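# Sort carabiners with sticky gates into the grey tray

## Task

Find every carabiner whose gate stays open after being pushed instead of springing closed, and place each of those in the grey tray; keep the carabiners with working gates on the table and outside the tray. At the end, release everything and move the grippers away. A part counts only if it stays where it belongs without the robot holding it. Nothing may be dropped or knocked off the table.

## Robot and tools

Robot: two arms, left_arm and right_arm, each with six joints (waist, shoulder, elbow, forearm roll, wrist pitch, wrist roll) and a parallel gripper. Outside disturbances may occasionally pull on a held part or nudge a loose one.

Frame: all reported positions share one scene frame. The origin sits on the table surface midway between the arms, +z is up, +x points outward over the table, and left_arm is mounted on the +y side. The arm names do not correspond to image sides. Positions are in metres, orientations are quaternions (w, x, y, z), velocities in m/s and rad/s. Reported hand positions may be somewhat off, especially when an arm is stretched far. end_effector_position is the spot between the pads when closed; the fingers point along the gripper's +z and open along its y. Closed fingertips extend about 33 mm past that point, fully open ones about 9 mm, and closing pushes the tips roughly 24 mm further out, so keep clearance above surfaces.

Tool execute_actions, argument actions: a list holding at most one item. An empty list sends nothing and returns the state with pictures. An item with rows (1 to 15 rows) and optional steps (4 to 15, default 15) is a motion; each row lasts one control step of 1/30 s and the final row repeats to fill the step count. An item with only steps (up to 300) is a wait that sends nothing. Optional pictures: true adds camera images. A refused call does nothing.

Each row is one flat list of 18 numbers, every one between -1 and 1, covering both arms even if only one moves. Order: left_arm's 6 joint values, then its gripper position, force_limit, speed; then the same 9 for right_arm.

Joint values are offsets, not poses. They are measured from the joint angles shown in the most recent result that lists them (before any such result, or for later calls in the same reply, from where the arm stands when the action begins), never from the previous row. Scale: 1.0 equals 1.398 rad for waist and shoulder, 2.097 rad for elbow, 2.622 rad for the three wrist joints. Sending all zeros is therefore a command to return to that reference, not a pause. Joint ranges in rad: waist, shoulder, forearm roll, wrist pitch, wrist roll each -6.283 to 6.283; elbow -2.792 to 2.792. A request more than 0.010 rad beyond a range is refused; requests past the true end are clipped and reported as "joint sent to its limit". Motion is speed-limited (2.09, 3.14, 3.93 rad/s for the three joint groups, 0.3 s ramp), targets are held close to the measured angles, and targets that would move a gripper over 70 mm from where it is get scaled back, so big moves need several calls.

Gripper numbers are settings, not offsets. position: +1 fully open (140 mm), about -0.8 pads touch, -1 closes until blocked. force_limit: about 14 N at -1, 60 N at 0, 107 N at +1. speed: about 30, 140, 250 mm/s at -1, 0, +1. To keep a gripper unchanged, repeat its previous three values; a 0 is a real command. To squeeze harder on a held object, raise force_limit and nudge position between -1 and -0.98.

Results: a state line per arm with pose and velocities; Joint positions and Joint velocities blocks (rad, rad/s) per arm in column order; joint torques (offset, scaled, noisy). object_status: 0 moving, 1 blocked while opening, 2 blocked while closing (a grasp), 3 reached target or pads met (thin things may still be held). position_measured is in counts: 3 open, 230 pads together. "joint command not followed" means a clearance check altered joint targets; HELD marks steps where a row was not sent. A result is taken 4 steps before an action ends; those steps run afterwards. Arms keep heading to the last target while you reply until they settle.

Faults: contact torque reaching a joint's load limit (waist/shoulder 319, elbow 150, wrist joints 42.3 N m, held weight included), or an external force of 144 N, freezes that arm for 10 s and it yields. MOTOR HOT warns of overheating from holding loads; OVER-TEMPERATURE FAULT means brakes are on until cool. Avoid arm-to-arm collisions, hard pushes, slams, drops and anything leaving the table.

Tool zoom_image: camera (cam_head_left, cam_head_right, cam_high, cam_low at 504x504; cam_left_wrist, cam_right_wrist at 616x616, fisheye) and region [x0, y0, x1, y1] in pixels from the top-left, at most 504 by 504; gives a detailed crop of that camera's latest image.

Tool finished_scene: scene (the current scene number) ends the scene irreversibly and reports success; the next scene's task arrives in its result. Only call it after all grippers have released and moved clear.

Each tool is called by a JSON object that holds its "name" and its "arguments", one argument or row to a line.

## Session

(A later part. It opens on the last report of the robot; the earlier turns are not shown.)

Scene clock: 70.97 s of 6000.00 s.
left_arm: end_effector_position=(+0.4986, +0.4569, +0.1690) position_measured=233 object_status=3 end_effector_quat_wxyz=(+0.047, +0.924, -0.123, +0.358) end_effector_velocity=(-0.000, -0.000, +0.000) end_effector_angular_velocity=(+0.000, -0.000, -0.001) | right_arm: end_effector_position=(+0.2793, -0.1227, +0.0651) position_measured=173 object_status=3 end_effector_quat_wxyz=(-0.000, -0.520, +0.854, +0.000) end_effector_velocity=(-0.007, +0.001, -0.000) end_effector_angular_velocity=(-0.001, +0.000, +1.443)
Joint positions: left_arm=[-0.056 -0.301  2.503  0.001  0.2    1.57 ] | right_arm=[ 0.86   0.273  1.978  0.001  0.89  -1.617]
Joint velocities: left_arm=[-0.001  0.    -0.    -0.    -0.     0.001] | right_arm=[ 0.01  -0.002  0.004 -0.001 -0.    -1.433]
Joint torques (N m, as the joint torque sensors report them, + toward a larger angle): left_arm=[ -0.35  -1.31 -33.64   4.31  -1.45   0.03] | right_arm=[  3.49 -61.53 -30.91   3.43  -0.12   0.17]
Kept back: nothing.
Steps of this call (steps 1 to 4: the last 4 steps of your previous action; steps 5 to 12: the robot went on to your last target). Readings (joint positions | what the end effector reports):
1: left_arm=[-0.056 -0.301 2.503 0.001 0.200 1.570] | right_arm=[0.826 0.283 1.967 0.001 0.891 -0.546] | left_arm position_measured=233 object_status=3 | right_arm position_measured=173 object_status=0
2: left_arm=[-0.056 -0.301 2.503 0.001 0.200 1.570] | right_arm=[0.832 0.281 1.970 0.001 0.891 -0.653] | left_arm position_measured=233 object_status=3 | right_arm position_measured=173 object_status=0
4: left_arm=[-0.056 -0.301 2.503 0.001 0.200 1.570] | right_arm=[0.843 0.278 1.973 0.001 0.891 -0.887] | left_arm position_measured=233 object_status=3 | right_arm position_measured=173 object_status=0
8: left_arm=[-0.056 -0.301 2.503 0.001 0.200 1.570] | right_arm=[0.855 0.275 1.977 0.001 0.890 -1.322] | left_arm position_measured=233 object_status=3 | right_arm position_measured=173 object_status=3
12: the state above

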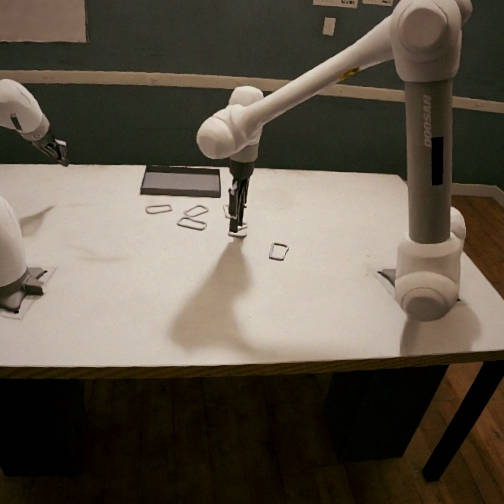

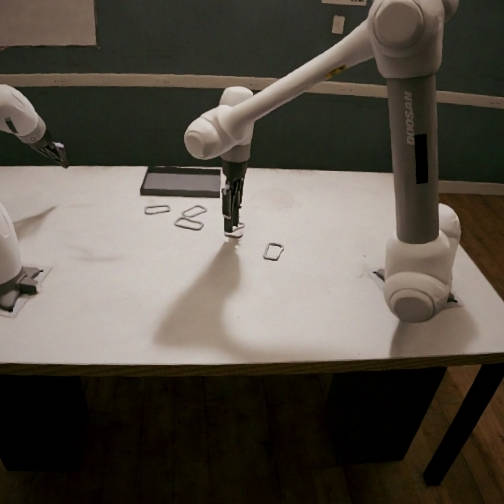

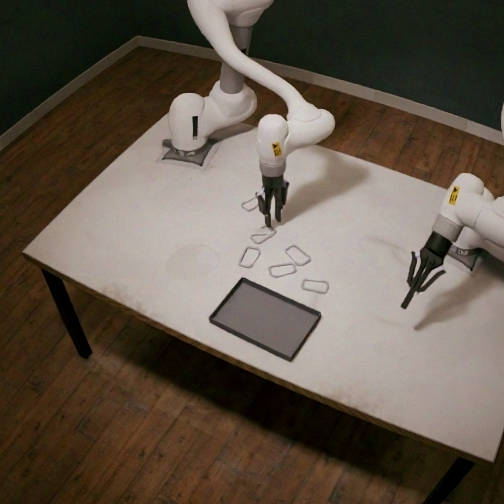

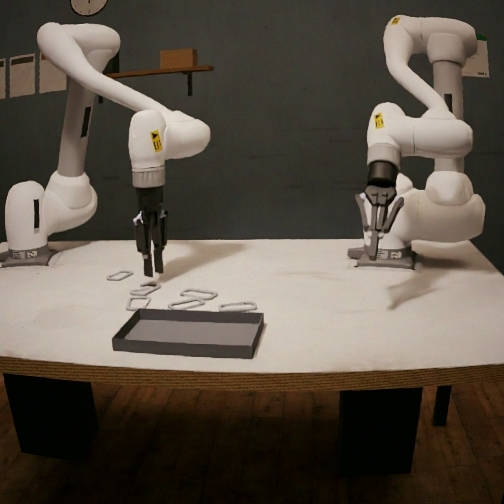

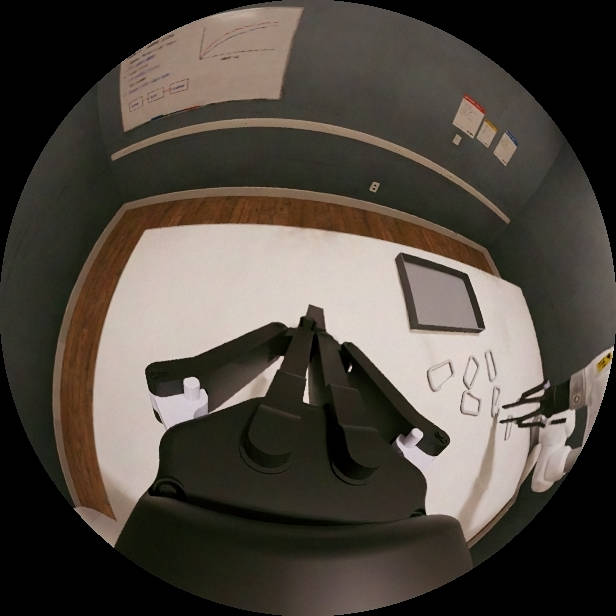

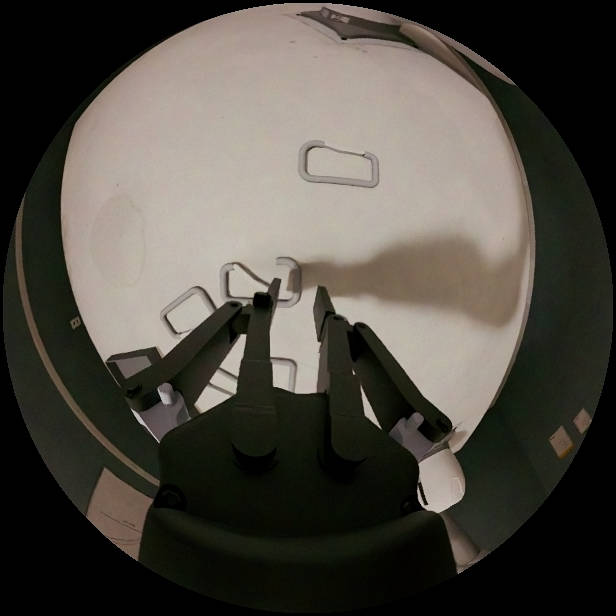

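{"name": "execute_actions", "arguments": {
  "actions": [
    {"rows":[[0,0,0,0,0,0,-1,0,0,0,0,0,0,0,-0.036,-0.35,0,0],[0,0,0,0,0,0,-1,0,0,0,0,0,0,0,-0.036,-0.35,0,0],[0,0,0,0,0,0,-1,0,0,0,0.0195,0.0088,0,-0.0172,-0.036,-0.35,0,0]],"steps":14}
  ]
}}

{"name": "execute_actions", "arguments": {
  "actions": [
    {"rows":[[0,0,0,0,0,0,-1,0,0,0,0,0,0,0,0,-1,0.3,-0.3]],"steps":15}
  ],
  "pictures": true
}}

{"name": "zoom_image", "arguments": {
  "camera": "cam_right_wrist",
  "region": [200,180,420,400]
}}

Scene clock: 71.60 s of 6000.00 s.
left_arm: end_effector_position=(+0.4986, +0.4569, +0.1690) position_measured=233 object_status=3 end_effector_quat_wxyz=(+0.047, +0.924, -0.123, +0.358) end_effector_velocity=(+0.000, +0.000, +0.000) end_effector_angular_velocity=(-0.001, +0.000, +0.001) | right_arm: end_effector_position=(+0.2790, -0.1230, +0.0419) position_measured=173 object_status=3 end_effector_quat_wxyz=(-0.000, -0.560, +0.829, +0.000) end_effector_velocity=(-0.000, +0.000, -0.013) end_effector_angular_velocity=(+0.003, -0.001, +0.002)
Joint positions: left_arm=[-0.056 -0.301  2.503  0.001  0.2    1.57 ] | right_arm=[ 0.86   0.299  1.996  0.001  0.847 -1.711]
Joint velocities: left_arm=[ 0.001 -0.    -0.    -0.001  0.    -0.   ] | right_arm=[ 0.001  0.014  0.01   0.001 -0.027 -0.002]
Joint torques (N m, as the joint torque sensors report them, + toward a larger angle): left_arm=[ -0.26  -1.37 -33.49   4.26  -1.54   0.11] | right_arm=[  2.57 -63.17 -30.24   3.41  -0.14  -0.21]
Steps of this call (steps 1 to 9: the robot went on to your last target; steps 10 to 19: the first 10 steps of this action). Readings (joint positions | what the end effector reports):
10: left_arm=[-0.056 -0.301 2.503 0.001 0.200 1.570] | right_arm=[0.860 0.273 1.978 0.001 0.890 -1.710] | left_arm position_measured=233 object_status=3 | right_arm position_measured=173 object_status=3
11: left_arm=[-0.056 -0.301 2.503 0.001 0.200 1.570] | right_arm=[0.860 0.273 1.978 0.001 0.890 -1.710] | left_arm position_measured=233 object_status=3 | right_arm position_measured=173 object_status=3
13: left_arm=[-0.056 -0.301 2.503 0.001 0.200 1.570] | right_arm=[0.860 0.276 1.980 0.001 0.884 -1.711] | left_arm position_measured=233 object_status=3 | right_arm position_measured=173 object_status=3
17: left_arm=[-0.056 -0.301 2.503 0.001 0.200 1.570] | right_arm=[0.860 0.298 1.995 0.001 0.850 -1.711] | left_arm position_measured=233 object_status=3 | right_arm position_measured=173 object_status=3
19: the state above

Scene clock: 72.10 s of 6000.00 s.
left_arm: end_effector_position=(+0.4986, +0.4569, +0.1690) position_measured=233 object_status=3 end_effector_quat_wxyz=(+0.047, +0.924, -0.123, +0.358) end_effector_velocity=(+0.000, +0.000, -0.000) end_effector_angular_velocity=(+0.002, +0.000, -0.001) | right_arm: end_effector_position=(+0.2790, -0.1230, +0.0410) position_measured=227 object_status=0 end_effector_quat_wxyz=(-0.000, -0.560, +0.829, +0.000) end_effector_velocity=(+0.001, +0.002, +0.004) end_effector_angular_velocity=(-0.000, -0.000, -0.000)
Joint positions: left_arm=[-0.056 -0.301  2.503  0.001  0.2    1.57 ] | right_arm=[ 0.86   0.3    1.997  0.001  0.845 -1.711]
Joint velocities: left_arm=[ 0.001  0.001  0.     0.001 -0.     0.001] | right_arm=[-0.    -0.001 -0.006 -0.     0.008  0.   ]
Joint torques (N m, as the joint torque sensors report them, + toward a larger angle): left_arm=[ -0.24  -1.77 -34.03   4.49  -1.58   0.01] | right_arm=[  4.04 -38.07 -19.38   3.7   -2.62  -0.29]
Steps of this call (steps 1 to 4: the last 4 steps of your previous action; steps 5 to 15: the first 11 steps of this action, its rows measured from where the robot was after step 4). Readings (joint positions | what the end effector reports):
4: left_arm=[-0.056 -0.301 2.503 0.001 0.200 1.570] | right_arm=[0.860 0.300 1.997 0.001 0.845 -1.711] | left_arm position_measured=233 object_status=3 | right_arm position_measured=173 object_status=3
5: left_arm=[-0.056 -0.301 2.503 0.001 0.200 1.570] | right_arm=[0.860 0.300 1.997 0.001 0.845 -1.711] | left_arm position_measured=233 object_status=3 | right_arm position_measured=173 object_status=0
6: left_arm=[-0.056 -0.301 2.503 0.001 0.200 1.570] | right_arm=[0.860 0.300 1.997 0.001 0.845 -1.711] | left_arm position_measured=233 object_status=3 | right_arm position_measured=175 object_status=0
8: left_arm=[-0.056 -0.301 2.503 0.001 0.200 1.570] | right_arm=[0.860 0.300 1.997 0.001 0.845 -1.711] | left_arm position_measured=233 object_status=3 | right_arm position_measured=187 object_status=0
12: left_arm=[-0.056 -0.301 2.503 0.001 0.200 1.570] | right_arm=[0.860 0.300 1.997 0.001 0.845 -1.711] | left_arm position_measured=233 object_status=3 | right_arm position_measured=210 object_status=0
15: the state above

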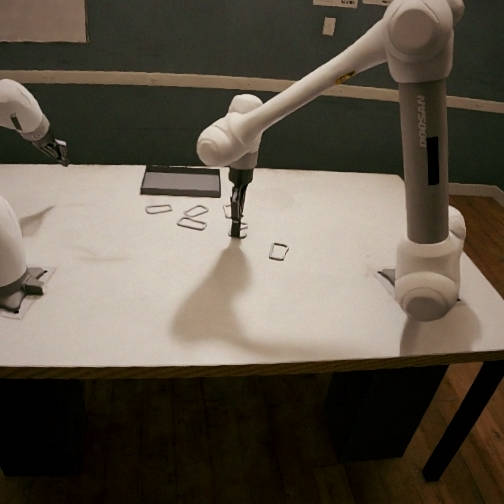

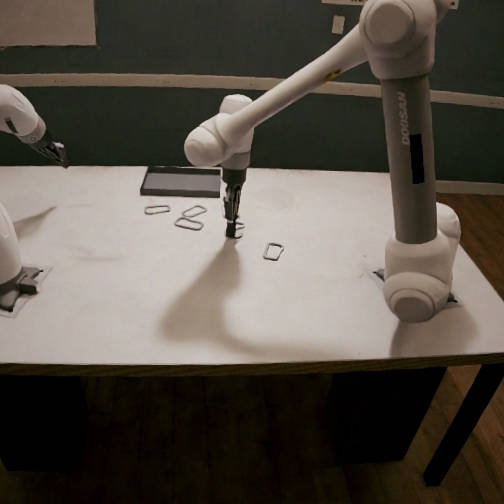

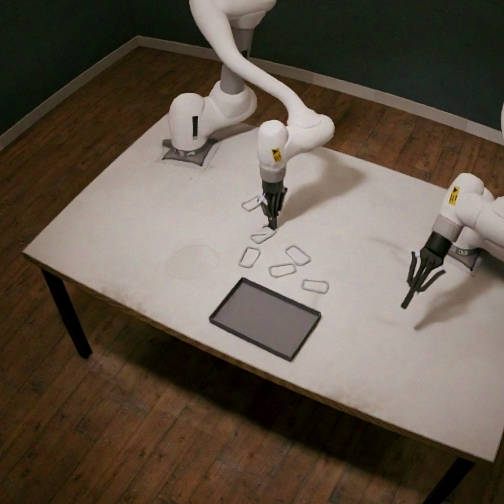

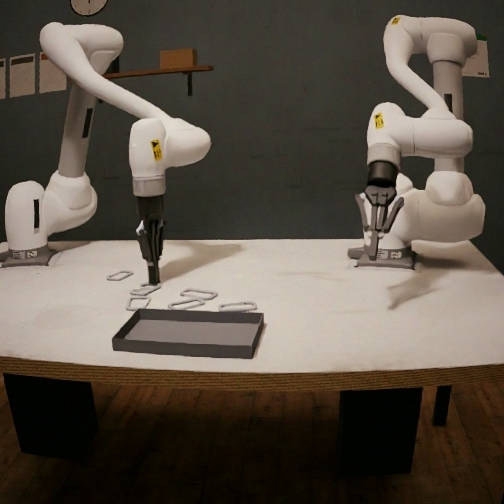

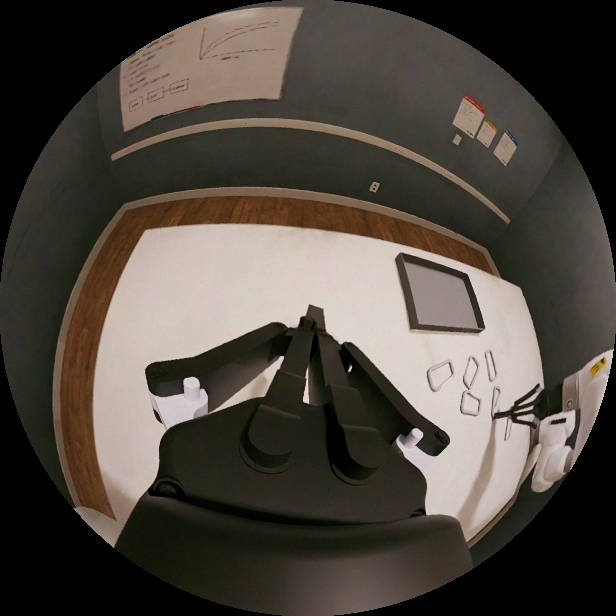

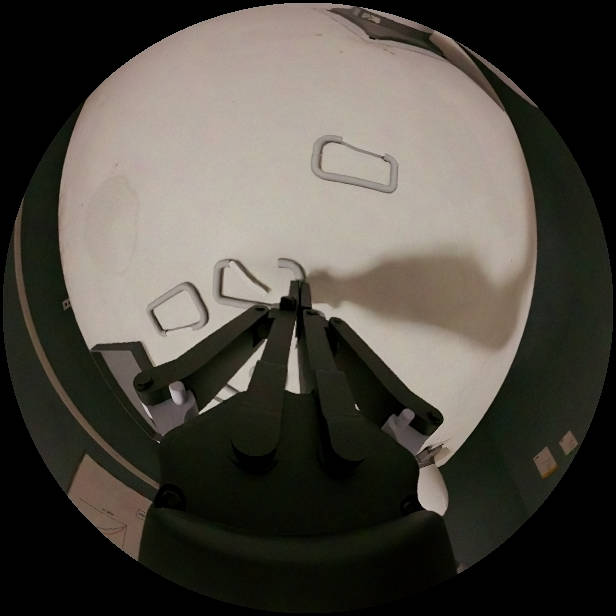

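Region (200, 180, 420, 400) of cam_right_wrist's 616x616 image, scaled by 2.291, with more detail than that image has.

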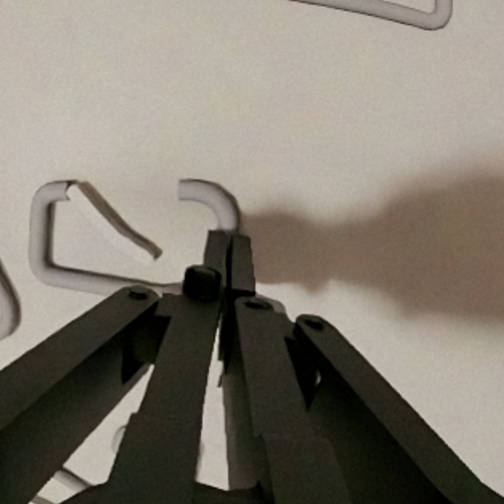

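{"name": "execute_actions", "arguments": {
  "actions": [
    {"rows":[[0,0,0,0,0,0,-1,0,0,0,-0.0195,-0.0088,0,0.0172,0,-1,0.3,-0.3]],"steps":14}
  ]
}}

{"name": "execute_actions", "arguments": {
  "actions": []
}}

{"name": "zoom_image", "arguments": {
  "camera": "cam_right_wrist",
  "region": [200,180,420,400]
}}

Scene clock: 72.57 s of 6000.00 s.
left_arm: end_effector_position=(+0.4986, +0.4569, +0.1690) position_measured=233 object_status=3 end_effector_quat_wxyz=(+0.047, +0.924, -0.123, +0.358) end_effector_velocity=(+0.000, +0.000, -0.000) end_effector_angular_velocity=(+0.000, +0.000, +0.000) | right_arm: end_effector_position=(+0.2792, -0.1226, +0.0647) position_measured=234 object_status=3 end_effector_quat_wxyz=(-0.000, -0.560, +0.829, +0.000) end_effector_velocity=(+0.000, +0.000, +0.004) end_effector_angular_velocity=(-0.002, +0.001, +0.000)
Joint positions: left_arm=[-0.056 -0.301  2.503  0.001  0.2    1.57 ] | right_arm=[ 0.86   0.274  1.979  0.001  0.89  -1.711]
Joint velocities: left_arm=[ 0.001  0.     0.    -0.    -0.     0.001] | right_arm=[ 0.    -0.004 -0.005 -0.     0.01  -0.   ]
Joint torques (N m, as the joint torque sensors report them, + toward a larger angle): left_arm=[ -0.23  -1.89 -33.82   4.43  -1.54   0.13] | right_arm=[  2.74 -58.61 -30.46   3.46   0.2   -0.27]
Steps of this call (steps 1 to 4: the last 4 steps of your previous action; steps 5 to 14: the first 10 steps of this action). Readings (joint positions | what the end effector reports):
5: left_arm=[-0.056 -0.301 2.503 0.001 0.200 1.570] | right_arm=[0.860 0.300 1.996 0.001 0.846 -1.711] | left_arm position_measured=233 object_status=3 | right_arm position_measured=234 object_status=0
6: left_arm=[-0.056 -0.301 2.503 0.001 0.200 1.570] | right_arm=[0.860 0.297 1.995 0.001 0.850 -1.711] | left_arm position_measured=233 object_status=3 | right_arm position_measured=234 object_status=0
8: left_arm=[-0.056 -0.301 2.503 0.001 0.200 1.570] | right_arm=[0.860 0.283 1.985 0.001 0.874 -1.711] | left_arm position_measured=233 object_status=3 | right_arm position_measured=234 object_status=3
12: left_arm=[-0.056 -0.301 2.503 0.001 0.200 1.570] | right_arm=[0.860 0.274 1.979 0.001 0.888 -1.711] | left_arm position_measured=233 object_status=3 | right_arm position_measured=234 object_status=3
14: the state above

Scene clock: 72.70 s of 6000.00 s.
left_arm: end_effector_position=(+0.4986, +0.4569, +0.1690) position_measured=233 object_status=3 end_effector_quat_wxyz=(+0.047, +0.924, -0.123, +0.358) end_effector_velocity=(-0.000, -0.000, -0.001) end_effector_angular_velocity=(-0.000, +0.002, +0.000) | right_arm: end_effector_position=(+0.2792, -0.1226, +0.0651) position_measured=234 object_status=3 end_effector_quat_wxyz=(-0.000, -0.560, +0.829, +0.000) end_effector_velocity=(-0.000, -0.000, +0.001) end_effector_angular_velocity=(-0.000, +0.000, +0.001)
Joint positions: left_arm=[-0.056 -0.301  2.503  0.001  0.2    1.57 ] | right_arm=[ 0.86   0.273  1.978  0.001  0.89  -1.711]
Joint velocities: left_arm=[-0.001  0.002 -0.     0.    -0.    -0.001] | right_arm=[ 0.    -0.001 -0.     0.     0.001 -0.001]
Joint torques (N m, as the joint torque sensors report them, + toward a larger angle): left_arm=[  0.3   -1.29 -33.46   4.25  -1.43   0.08] | right_arm=[  2.87 -60.31 -30.46   3.23  -0.37  -0.24]
Kept back: nothing.
Steps of this call (steps 1 to 4: the last 4 steps of your previous action). Readings (joint positions | what the end effector reports):
1: left_arm=[-0.056 -0.301 2.503 0.001 0.200 1.570] | right_arm=[0.860 0.274 1.978 0.001 0.890 -1.711] | left_arm position_measured=233 object_status=3 | right_arm position_measured=234 object_status=3
2: left_arm=[-0.056 -0.301 2.503 0.001 0.200 1.570] | right_arm=[0.860 0.273 1.978 0.001 0.890 -1.711] | left_arm position_measured=233 object_status=3 | right_arm position_measured=234 object_status=3
4: the state above

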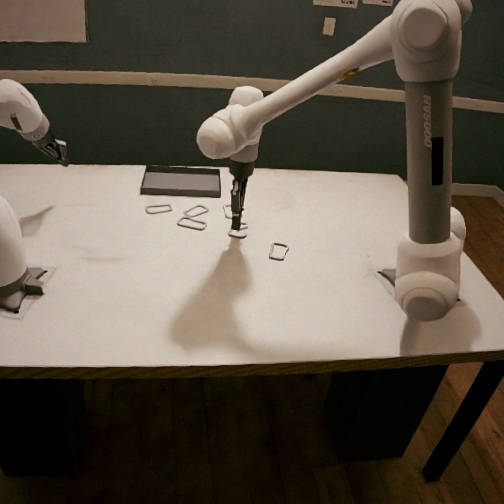

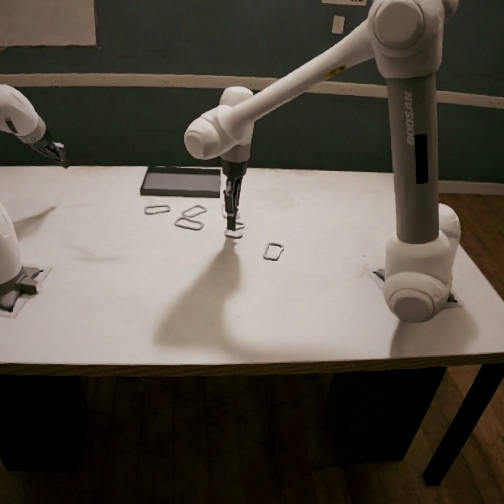

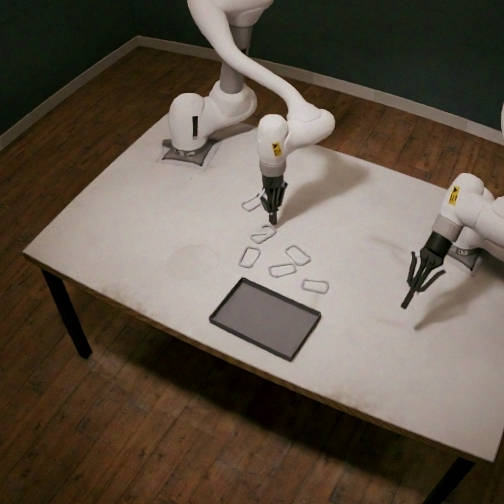

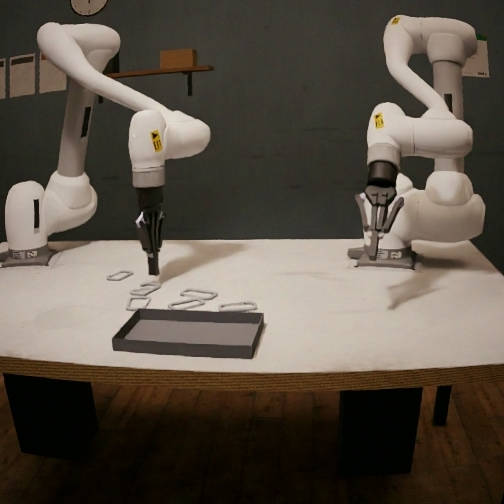

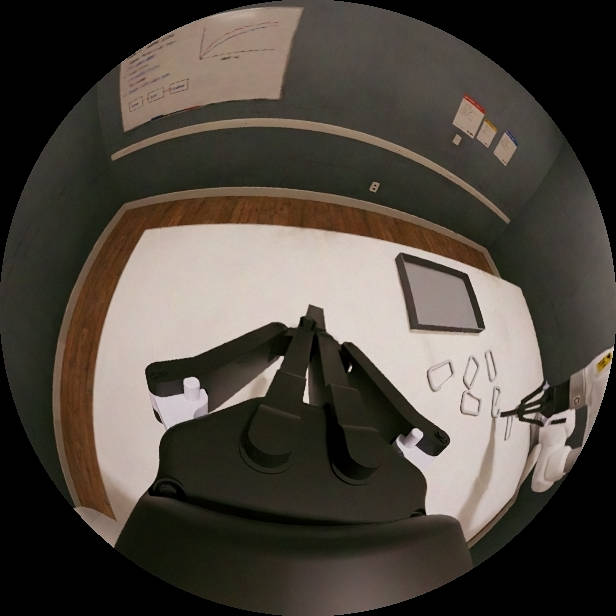

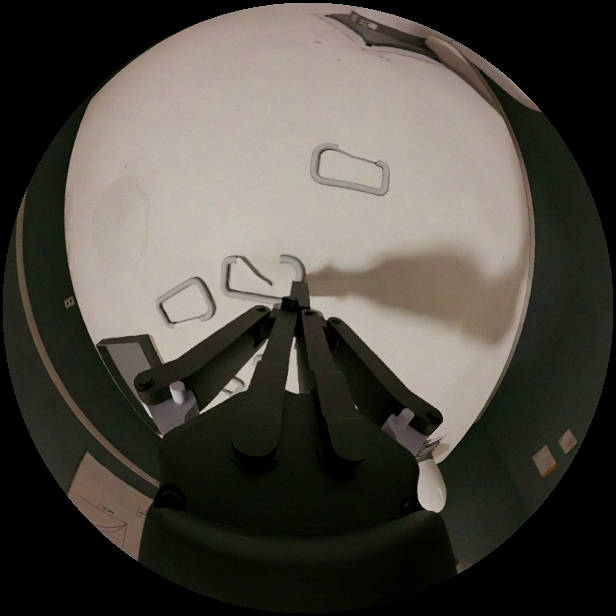

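Region (200, 180, 420, 400) of cam_right_wrist's 616x616 image, scaled by 2.291, with more detail than that image has.

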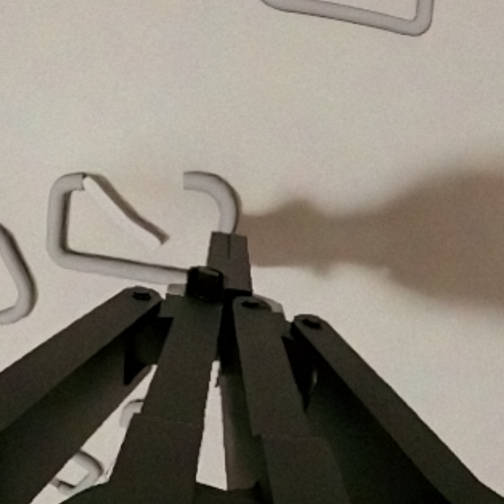

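{"name": "execute_actions", "arguments": {
  "actions": [
    {"rows":[[0,0,0,0,0,0,-1,0,0,0,0,0,0,0,0,-0.55,0.3,0.5],[0,0,0,0,0,0,-1,0,0,0,0,0,0,0,0,-0.55,0.3,0.5],[0,0,0,0,0,0,-1,0,0,0,0,0,0,0,0,-0.55,0.3,0.5],[0,0,0,0,0,0,-1,0,0,0,0.012,0.005,0,-0.010,0,-0.55,0.3,0.5]],"steps":14}
  ]
}}

{"name": "execute_actions", "arguments": {
  "actions": []
}}

{"name": "zoom_image", "arguments": {
  "camera": "cam_right_wrist",
  "region": [200,180,420,400]
}}

Scene clock: 73.30 s of 6000.00 s.
left_arm: end_effector_position=(+0.4986, +0.4569, +0.1690) position_measured=233 object_status=3 end_effector_quat_wxyz=(+0.047, +0.924, -0.123, +0.358) end_effector_velocity=(+0.000, +0.001, -0.000) end_effector_angular_velocity=(-0.000, +0.001, +0.002) | right_arm: end_effector_position=(+0.2792, -0.1226, +0.0516) position_measured=199 object_status=0 end_effector_quat_wxyz=(-0.001, -0.560, +0.829, +0.000) end_effector_velocity=(+0.000, -0.000, -0.014) end_effector_angular_velocity=(-0.000, -0.001, -0.000)
Joint positions: left_arm=[-0.056 -0.301  2.503  0.001  0.2    1.57 ] | right_arm=[ 0.86   0.289  1.988  0.001  0.866 -1.711]
Joint velocities: left_arm=[ 0.001  0.001 -0.     0.    -0.    -0.001] | right_arm=[-0.     0.016  0.01  -0.001 -0.026  0.001]
Joint torques (N m, as the joint torque sensors report them, + toward a larger angle): left_arm=[ -0.17  -1.57 -33.96   4.4   -1.57   0.06] | right_arm=[  3.93 -65.73 -30.63   3.78  -0.01  -0.32]
Steps of this call (steps 1 to 8: the robot went on to your last target; steps 9 to 18: the first 10 steps of this action). Readings (joint positions | what the end effector reports):
9: left_arm=[-0.056 -0.301 2.503 0.001 0.200 1.570] | right_arm=[0.860 0.273 1.978 0.001 0.890 -1.711] | left_arm position_measured=233 object_status=3 | right_arm position_measured=234 object_status=0
10: left_arm=[-0.056 -0.301 2.503 0.001 0.200 1.570] | right_arm=[0.860 0.273 1.978 0.001 0.890 -1.711] | left_arm position_measured=233 object_status=3 | right_arm position_measured=234 object_status=0
12: left_arm=[-0.056 -0.301 2.503 0.001 0.200 1.570] | right_arm=[0.860 0.273 1.978 0.001 0.890 -1.711] | left_arm position_measured=233 object_status=3 | right_arm position_measured=210 object_status=0
16: left_arm=[-0.056 -0.301 2.503 0.001 0.200 1.570] | right_arm=[0.860 0.287 1.987 0.001 0.869 -1.711] | left_arm position_measured=233 object_status=3 | right_arm position_measured=199 object_status=0
18: the state above

Scene clock: 73.43 s of 6000.00 s.
left_arm: end_effector_position=(+0.4986, +0.4569, +0.1690) position_measured=233 object_status=3 end_effector_quat_wxyz=(+0.047, +0.924, -0.123, +0.358) end_effector_velocity=(-0.000, -0.000, +0.000) end_effector_angular_velocity=(-0.001, -0.000, +0.000) | right_arm: end_effector_position=(+0.2792, -0.1226, +0.0507) position_measured=199 object_status=3 end_effector_quat_wxyz=(-0.001, -0.560, +0.829, +0.000) end_effector_velocity=(-0.000, -0.001, -0.003) end_effector_angular_velocity=(-0.002, +0.001, -0.000)
Joint positions: left_arm=[-0.056 -0.301  2.503  0.001  0.2    1.57 ] | right_arm=[ 0.86   0.29   1.989  0.001  0.864 -1.711]
Joint velocities: left_arm=[-0.    -0.001  0.    -0.     0.    -0.001] | right_arm=[-0.     0.003  0.003 -0.    -0.003 -0.   ]
Joint torques (N m, as the joint torque sensors report them, + toward a larger angle): left_arm=[ -0.26  -1.72 -33.6    4.34  -1.57   0.07] | right_arm=[  2.68 -64.19 -29.74   3.13  -0.22  -0.28]
Kept back: nothing.
Steps of this call (steps 1 to 4: the last 4 steps of your previous action). Readings (joint positions | what the end effector reports):
1: left_arm=[-0.056 -0.301 2.503 0.001 0.200 1.570] | right_arm=[0.860 0.289 1.988 0.001 0.865 -1.711] | left_arm position_measured=233 object_status=3 | right_arm position_measured=199 object_status=0
2: left_arm=[-0.056 -0.301 2.503 0.001 0.200 1.570] | right_arm=[0.860 0.289 1.988 0.001 0.865 -1.711] | left_arm position_measured=233 object_status=3 | right_arm position_measured=199 object_status=0
4: the state above

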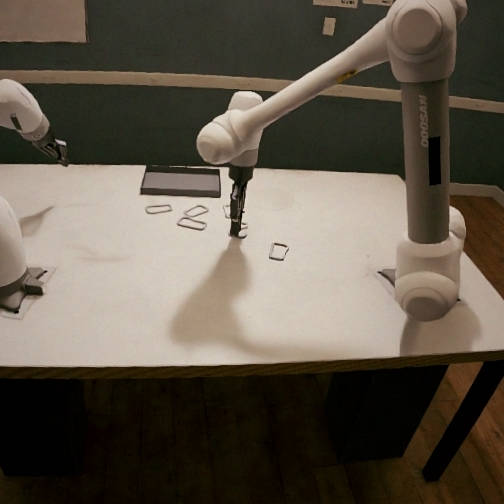

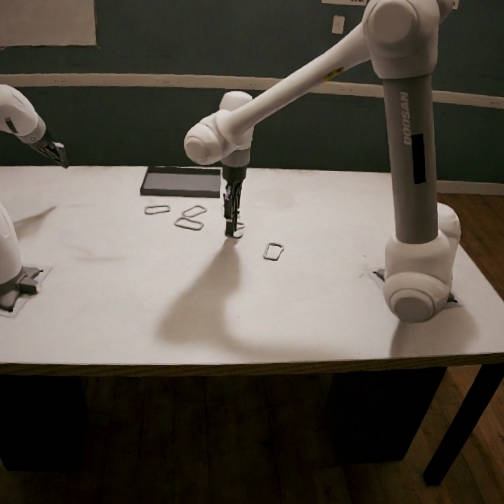

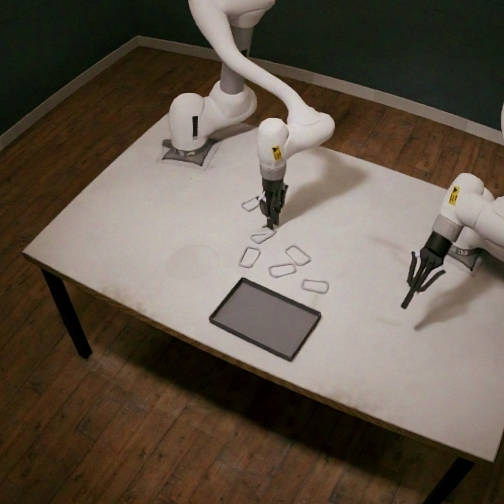

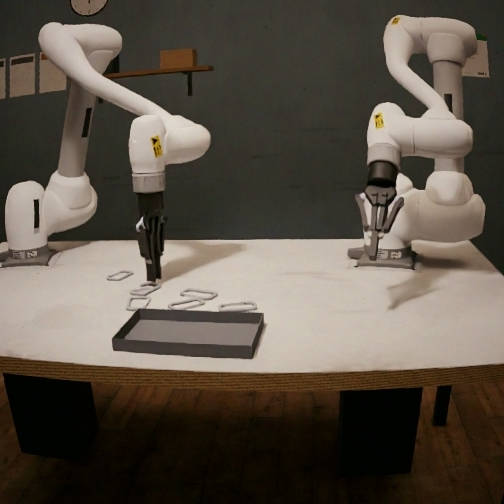

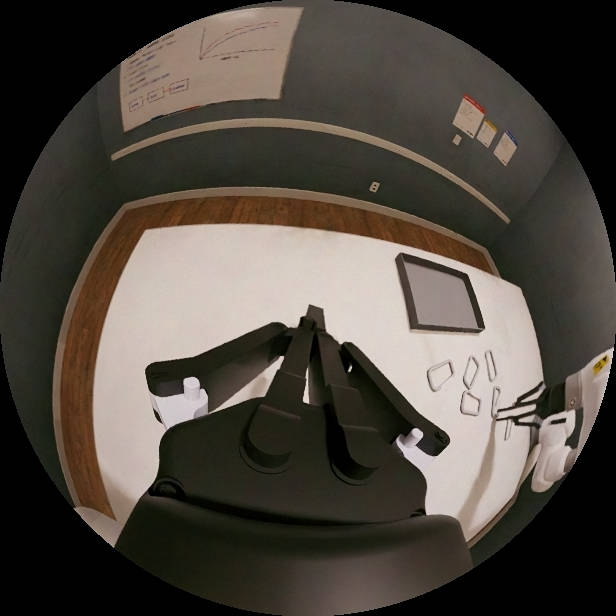

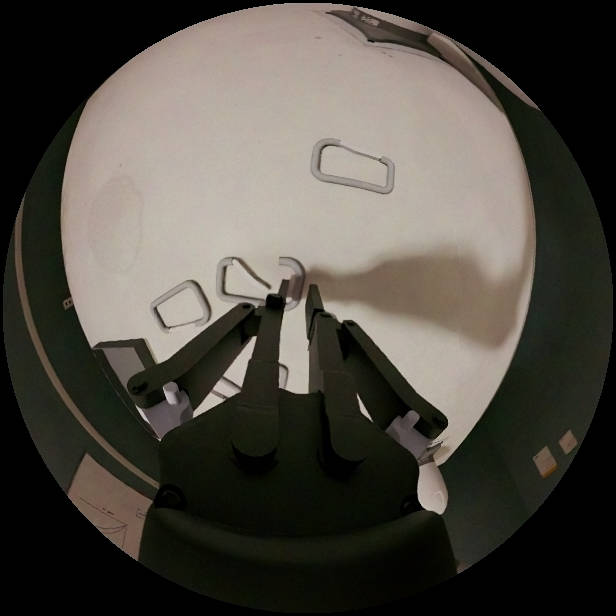

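Region (200, 180, 420, 400) of cam_right_wrist's 616x616 image, scaled by 2.291, with more detail than that image has.

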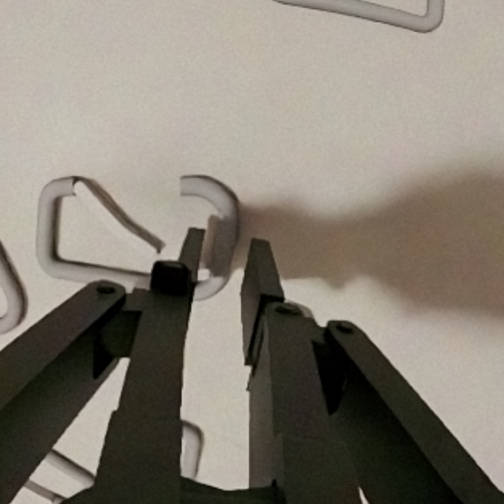

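{"name": "execute_actions", "arguments": {
  "actions": [
    {"rows":[[0,0,0,0,0,0,-1,0,0,-0.0015,-0.009,0.009,0,-0.0023,0,-0.55,0.3,0.5],[0,0,0,0,0,0,-1,0,0,-0.0015,-0.009,0.009,0,-0.0023,0,-0.55,0.3,0.5],[0,0,0,0,0,0,-1,0,0,-0.0015,-0.009,0.009,0,-0.0023,0,-0.55,0.3,0.5],[0,0,0,0,0,0,-1,0,0,-0.0015,-0.009,0.009,0,-0.0023,0,-0.55,0.3,0.5],[0,0,0,0,0,0,-1,0,0,-0.0015,-0.001,0.0129,0,-0.0103,0,-0.55,0.3,0.5]],"steps":14}
  ]
}}

{"name": "execute_actions", "arguments": {
  "actions": []
}}

{"name": "zoom_image", "arguments": {
  "camera": "cam_right_wrist",
  "region": [200,180,420,400]
}}

Scene clock: 74.07 s of 6000.00 s.
left_arm: end_effector_position=(+0.4986, +0.4569, +0.1690) position_measured=233 object_status=3 end_effector_quat_wxyz=(+0.047, +0.924, -0.123, +0.358) end_effector_velocity=(-0.000, -0.000, +0.001) end_effector_angular_velocity=(-0.000, -0.002, -0.001) | right_arm: end_effector_position=(+0.2754, -0.1316, +0.0414) position_measured=199 object_status=3 end_effector_quat_wxyz=(-0.000, -0.559, +0.829, +0.000) end_effector_velocity=(+0.000, -0.001, -0.014) end_effector_angular_velocity=(+0.006, -0.003, -0.000)
Joint positions: left_arm=[-0.056 -0.301  2.503  0.001  0.2    1.57 ] | right_arm=[ 0.858  0.287  2.015  0.001  0.84  -1.711]
Joint velocities: left_arm=[-0.001 -0.002 -0.    -0.     0.     0.001] | right_arm=[-0.001  0.013  0.016  0.    -0.035 -0.001]
Joint torques (N m, as the joint torque sensors report them, + toward a larger angle): left_arm=[ -0.12  -1.49 -33.69   4.35  -1.57  -0.07] | right_arm=[  5.3  -64.09 -30.81   3.53  -0.04  -0.33]
Steps of this call (steps 1 to 9: the robot went on to your last target; steps 10 to 19: the first 10 steps of this action). Readings (joint positions | what the end effector reports):
10: left_arm=[-0.056 -0.301 2.503 0.001 0.200 1.570] | right_arm=[0.860 0.290 1.989 0.001 0.864 -1.711] | left_arm position_measured=233 object_status=3 | right_arm position_measured=199 object_status=3
11: left_arm=[-0.056 -0.301 2.503 0.001 0.200 1.570] | right_arm=[0.860 0.288 1.992 0.001 0.863 -1.711] | left_arm position_measured=233 object_status=3 | right_arm position_measured=199 object_status=3
13: left_arm=[-0.056 -0.301 2.503 0.001 0.200 1.570] | right_arm=[0.859 0.281 2.002 0.001 0.860 -1.711] | left_arm position_measured=233 object_status=3 | right_arm position_measured=199 object_status=3
17: left_arm=[-0.056 -0.301 2.503 0.001 0.200 1.570] | right_arm=[0.858 0.285 2.013 0.001 0.844 -1.711] | left_arm position_measured=233 object_status=3 | right_arm position_measured=199 object_status=3
19: the state above

Scene clock: 74.20 s of 6000.00 s.
left_arm: end_effector_position=(+0.4986, +0.4569, +0.1690) position_measured=233 object_status=3 end_effector_quat_wxyz=(+0.047, +0.924, -0.123, +0.358) end_effector_velocity=(+0.000, +0.000, -0.001) end_effector_angular_velocity=(+0.000, +0.002, +0.001) | right_arm: end_effector_position=(+0.2754, -0.1317, +0.0404) position_measured=199 object_status=3 end_effector_quat_wxyz=(-0.000, -0.559, +0.829, +0.000) end_effector_velocity=(-0.000, -0.001, -0.003) end_effector_angular_velocity=(-0.000, +0.000, -0.000)
Joint positions: left_arm=[-0.056 -0.301  2.503  0.001  0.2    1.57 ] | right_arm=[ 0.858  0.288  2.016  0.001  0.838 -1.711]
Joint velocities: left_arm=[ 0.001  0.002 -0.    -0.    -0.    -0.   ] | right_arm=[-0.     0.002  0.003  0.    -0.005  0.   ]
Joint torques (N m, as the joint torque sensors report them, + toward a larger angle): left_arm=[ -0.19  -1.76 -33.99   4.35  -1.61  -0.05] | right_arm=[  1.92 -61.5  -29.26   3.35   0.24  -0.15]
Kept back: nothing.
Steps of this call (steps 1 to 4: the last 4 steps of your previous action). Readings (joint positions | what the end effector reports):
1: left_arm=[-0.056 -0.301 2.503 0.001 0.200 1.570] | right_arm=[0.858 0.288 2.015 0.001 0.839 -1.711] | left_arm position_measured=233 object_status=3 | right_arm position_measured=199 object_status=3
2: left_arm=[-0.056 -0.301 2.503 0.001 0.200 1.570] | right_arm=[0.858 0.288 2.015 0.001 0.838 -1.711] | left_arm position_measured=233 object_status=3 | right_arm position_measured=199 object_status=3
4: the state above

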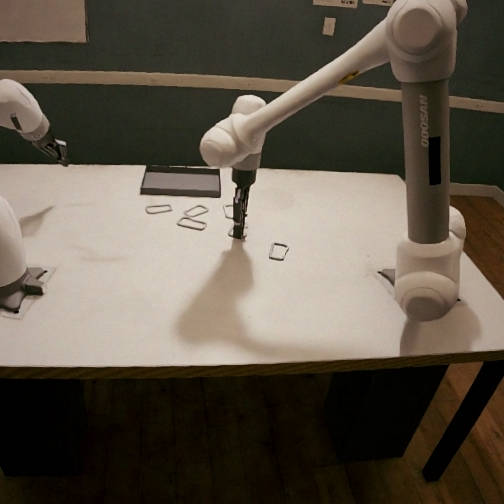

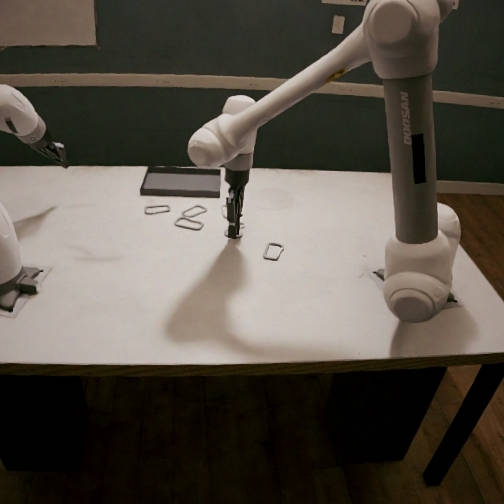

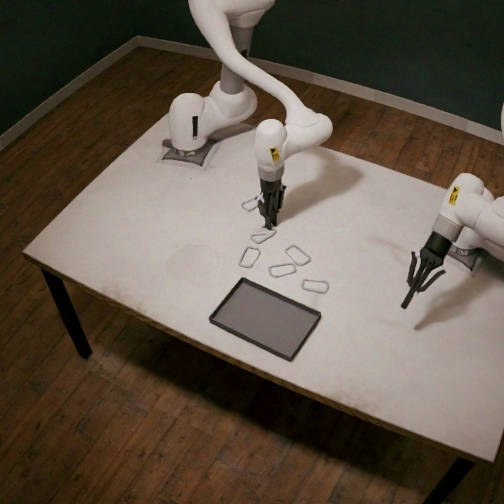

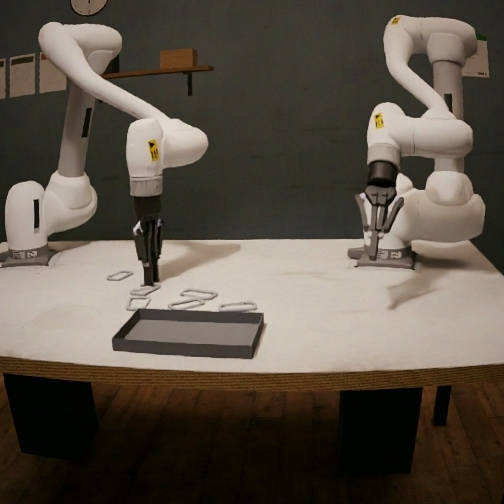

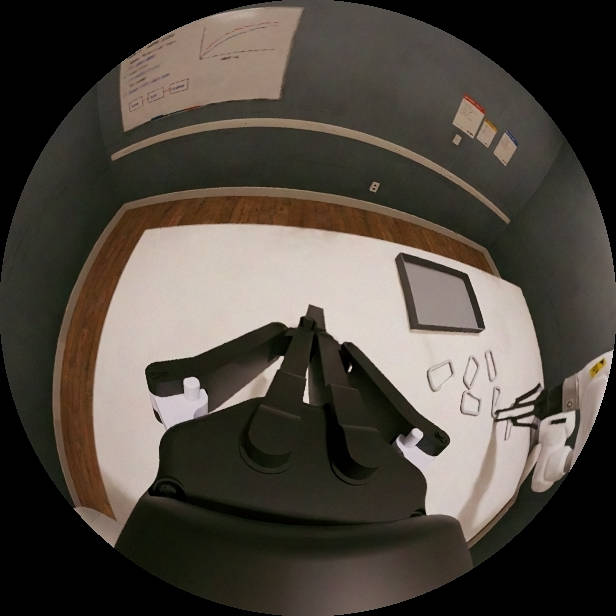

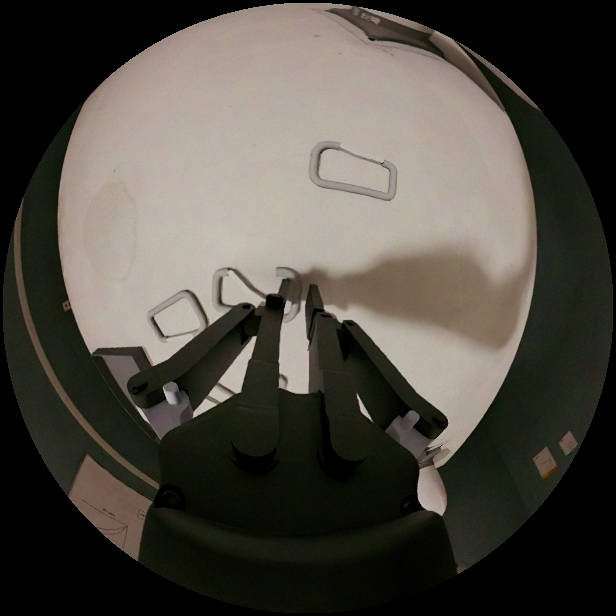

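Region (200, 180, 420, 400) of cam_right_wrist's 616x616 image, scaled by 2.291, with more detail than that image has.

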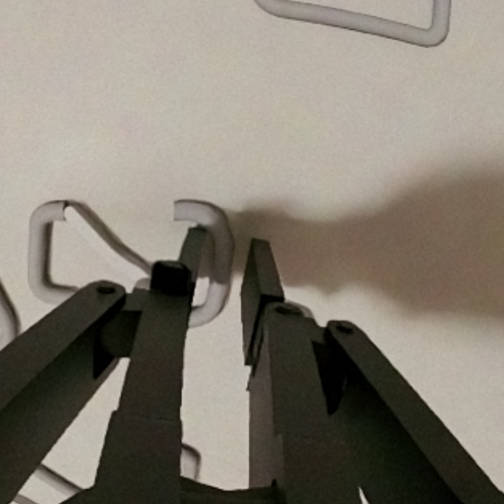

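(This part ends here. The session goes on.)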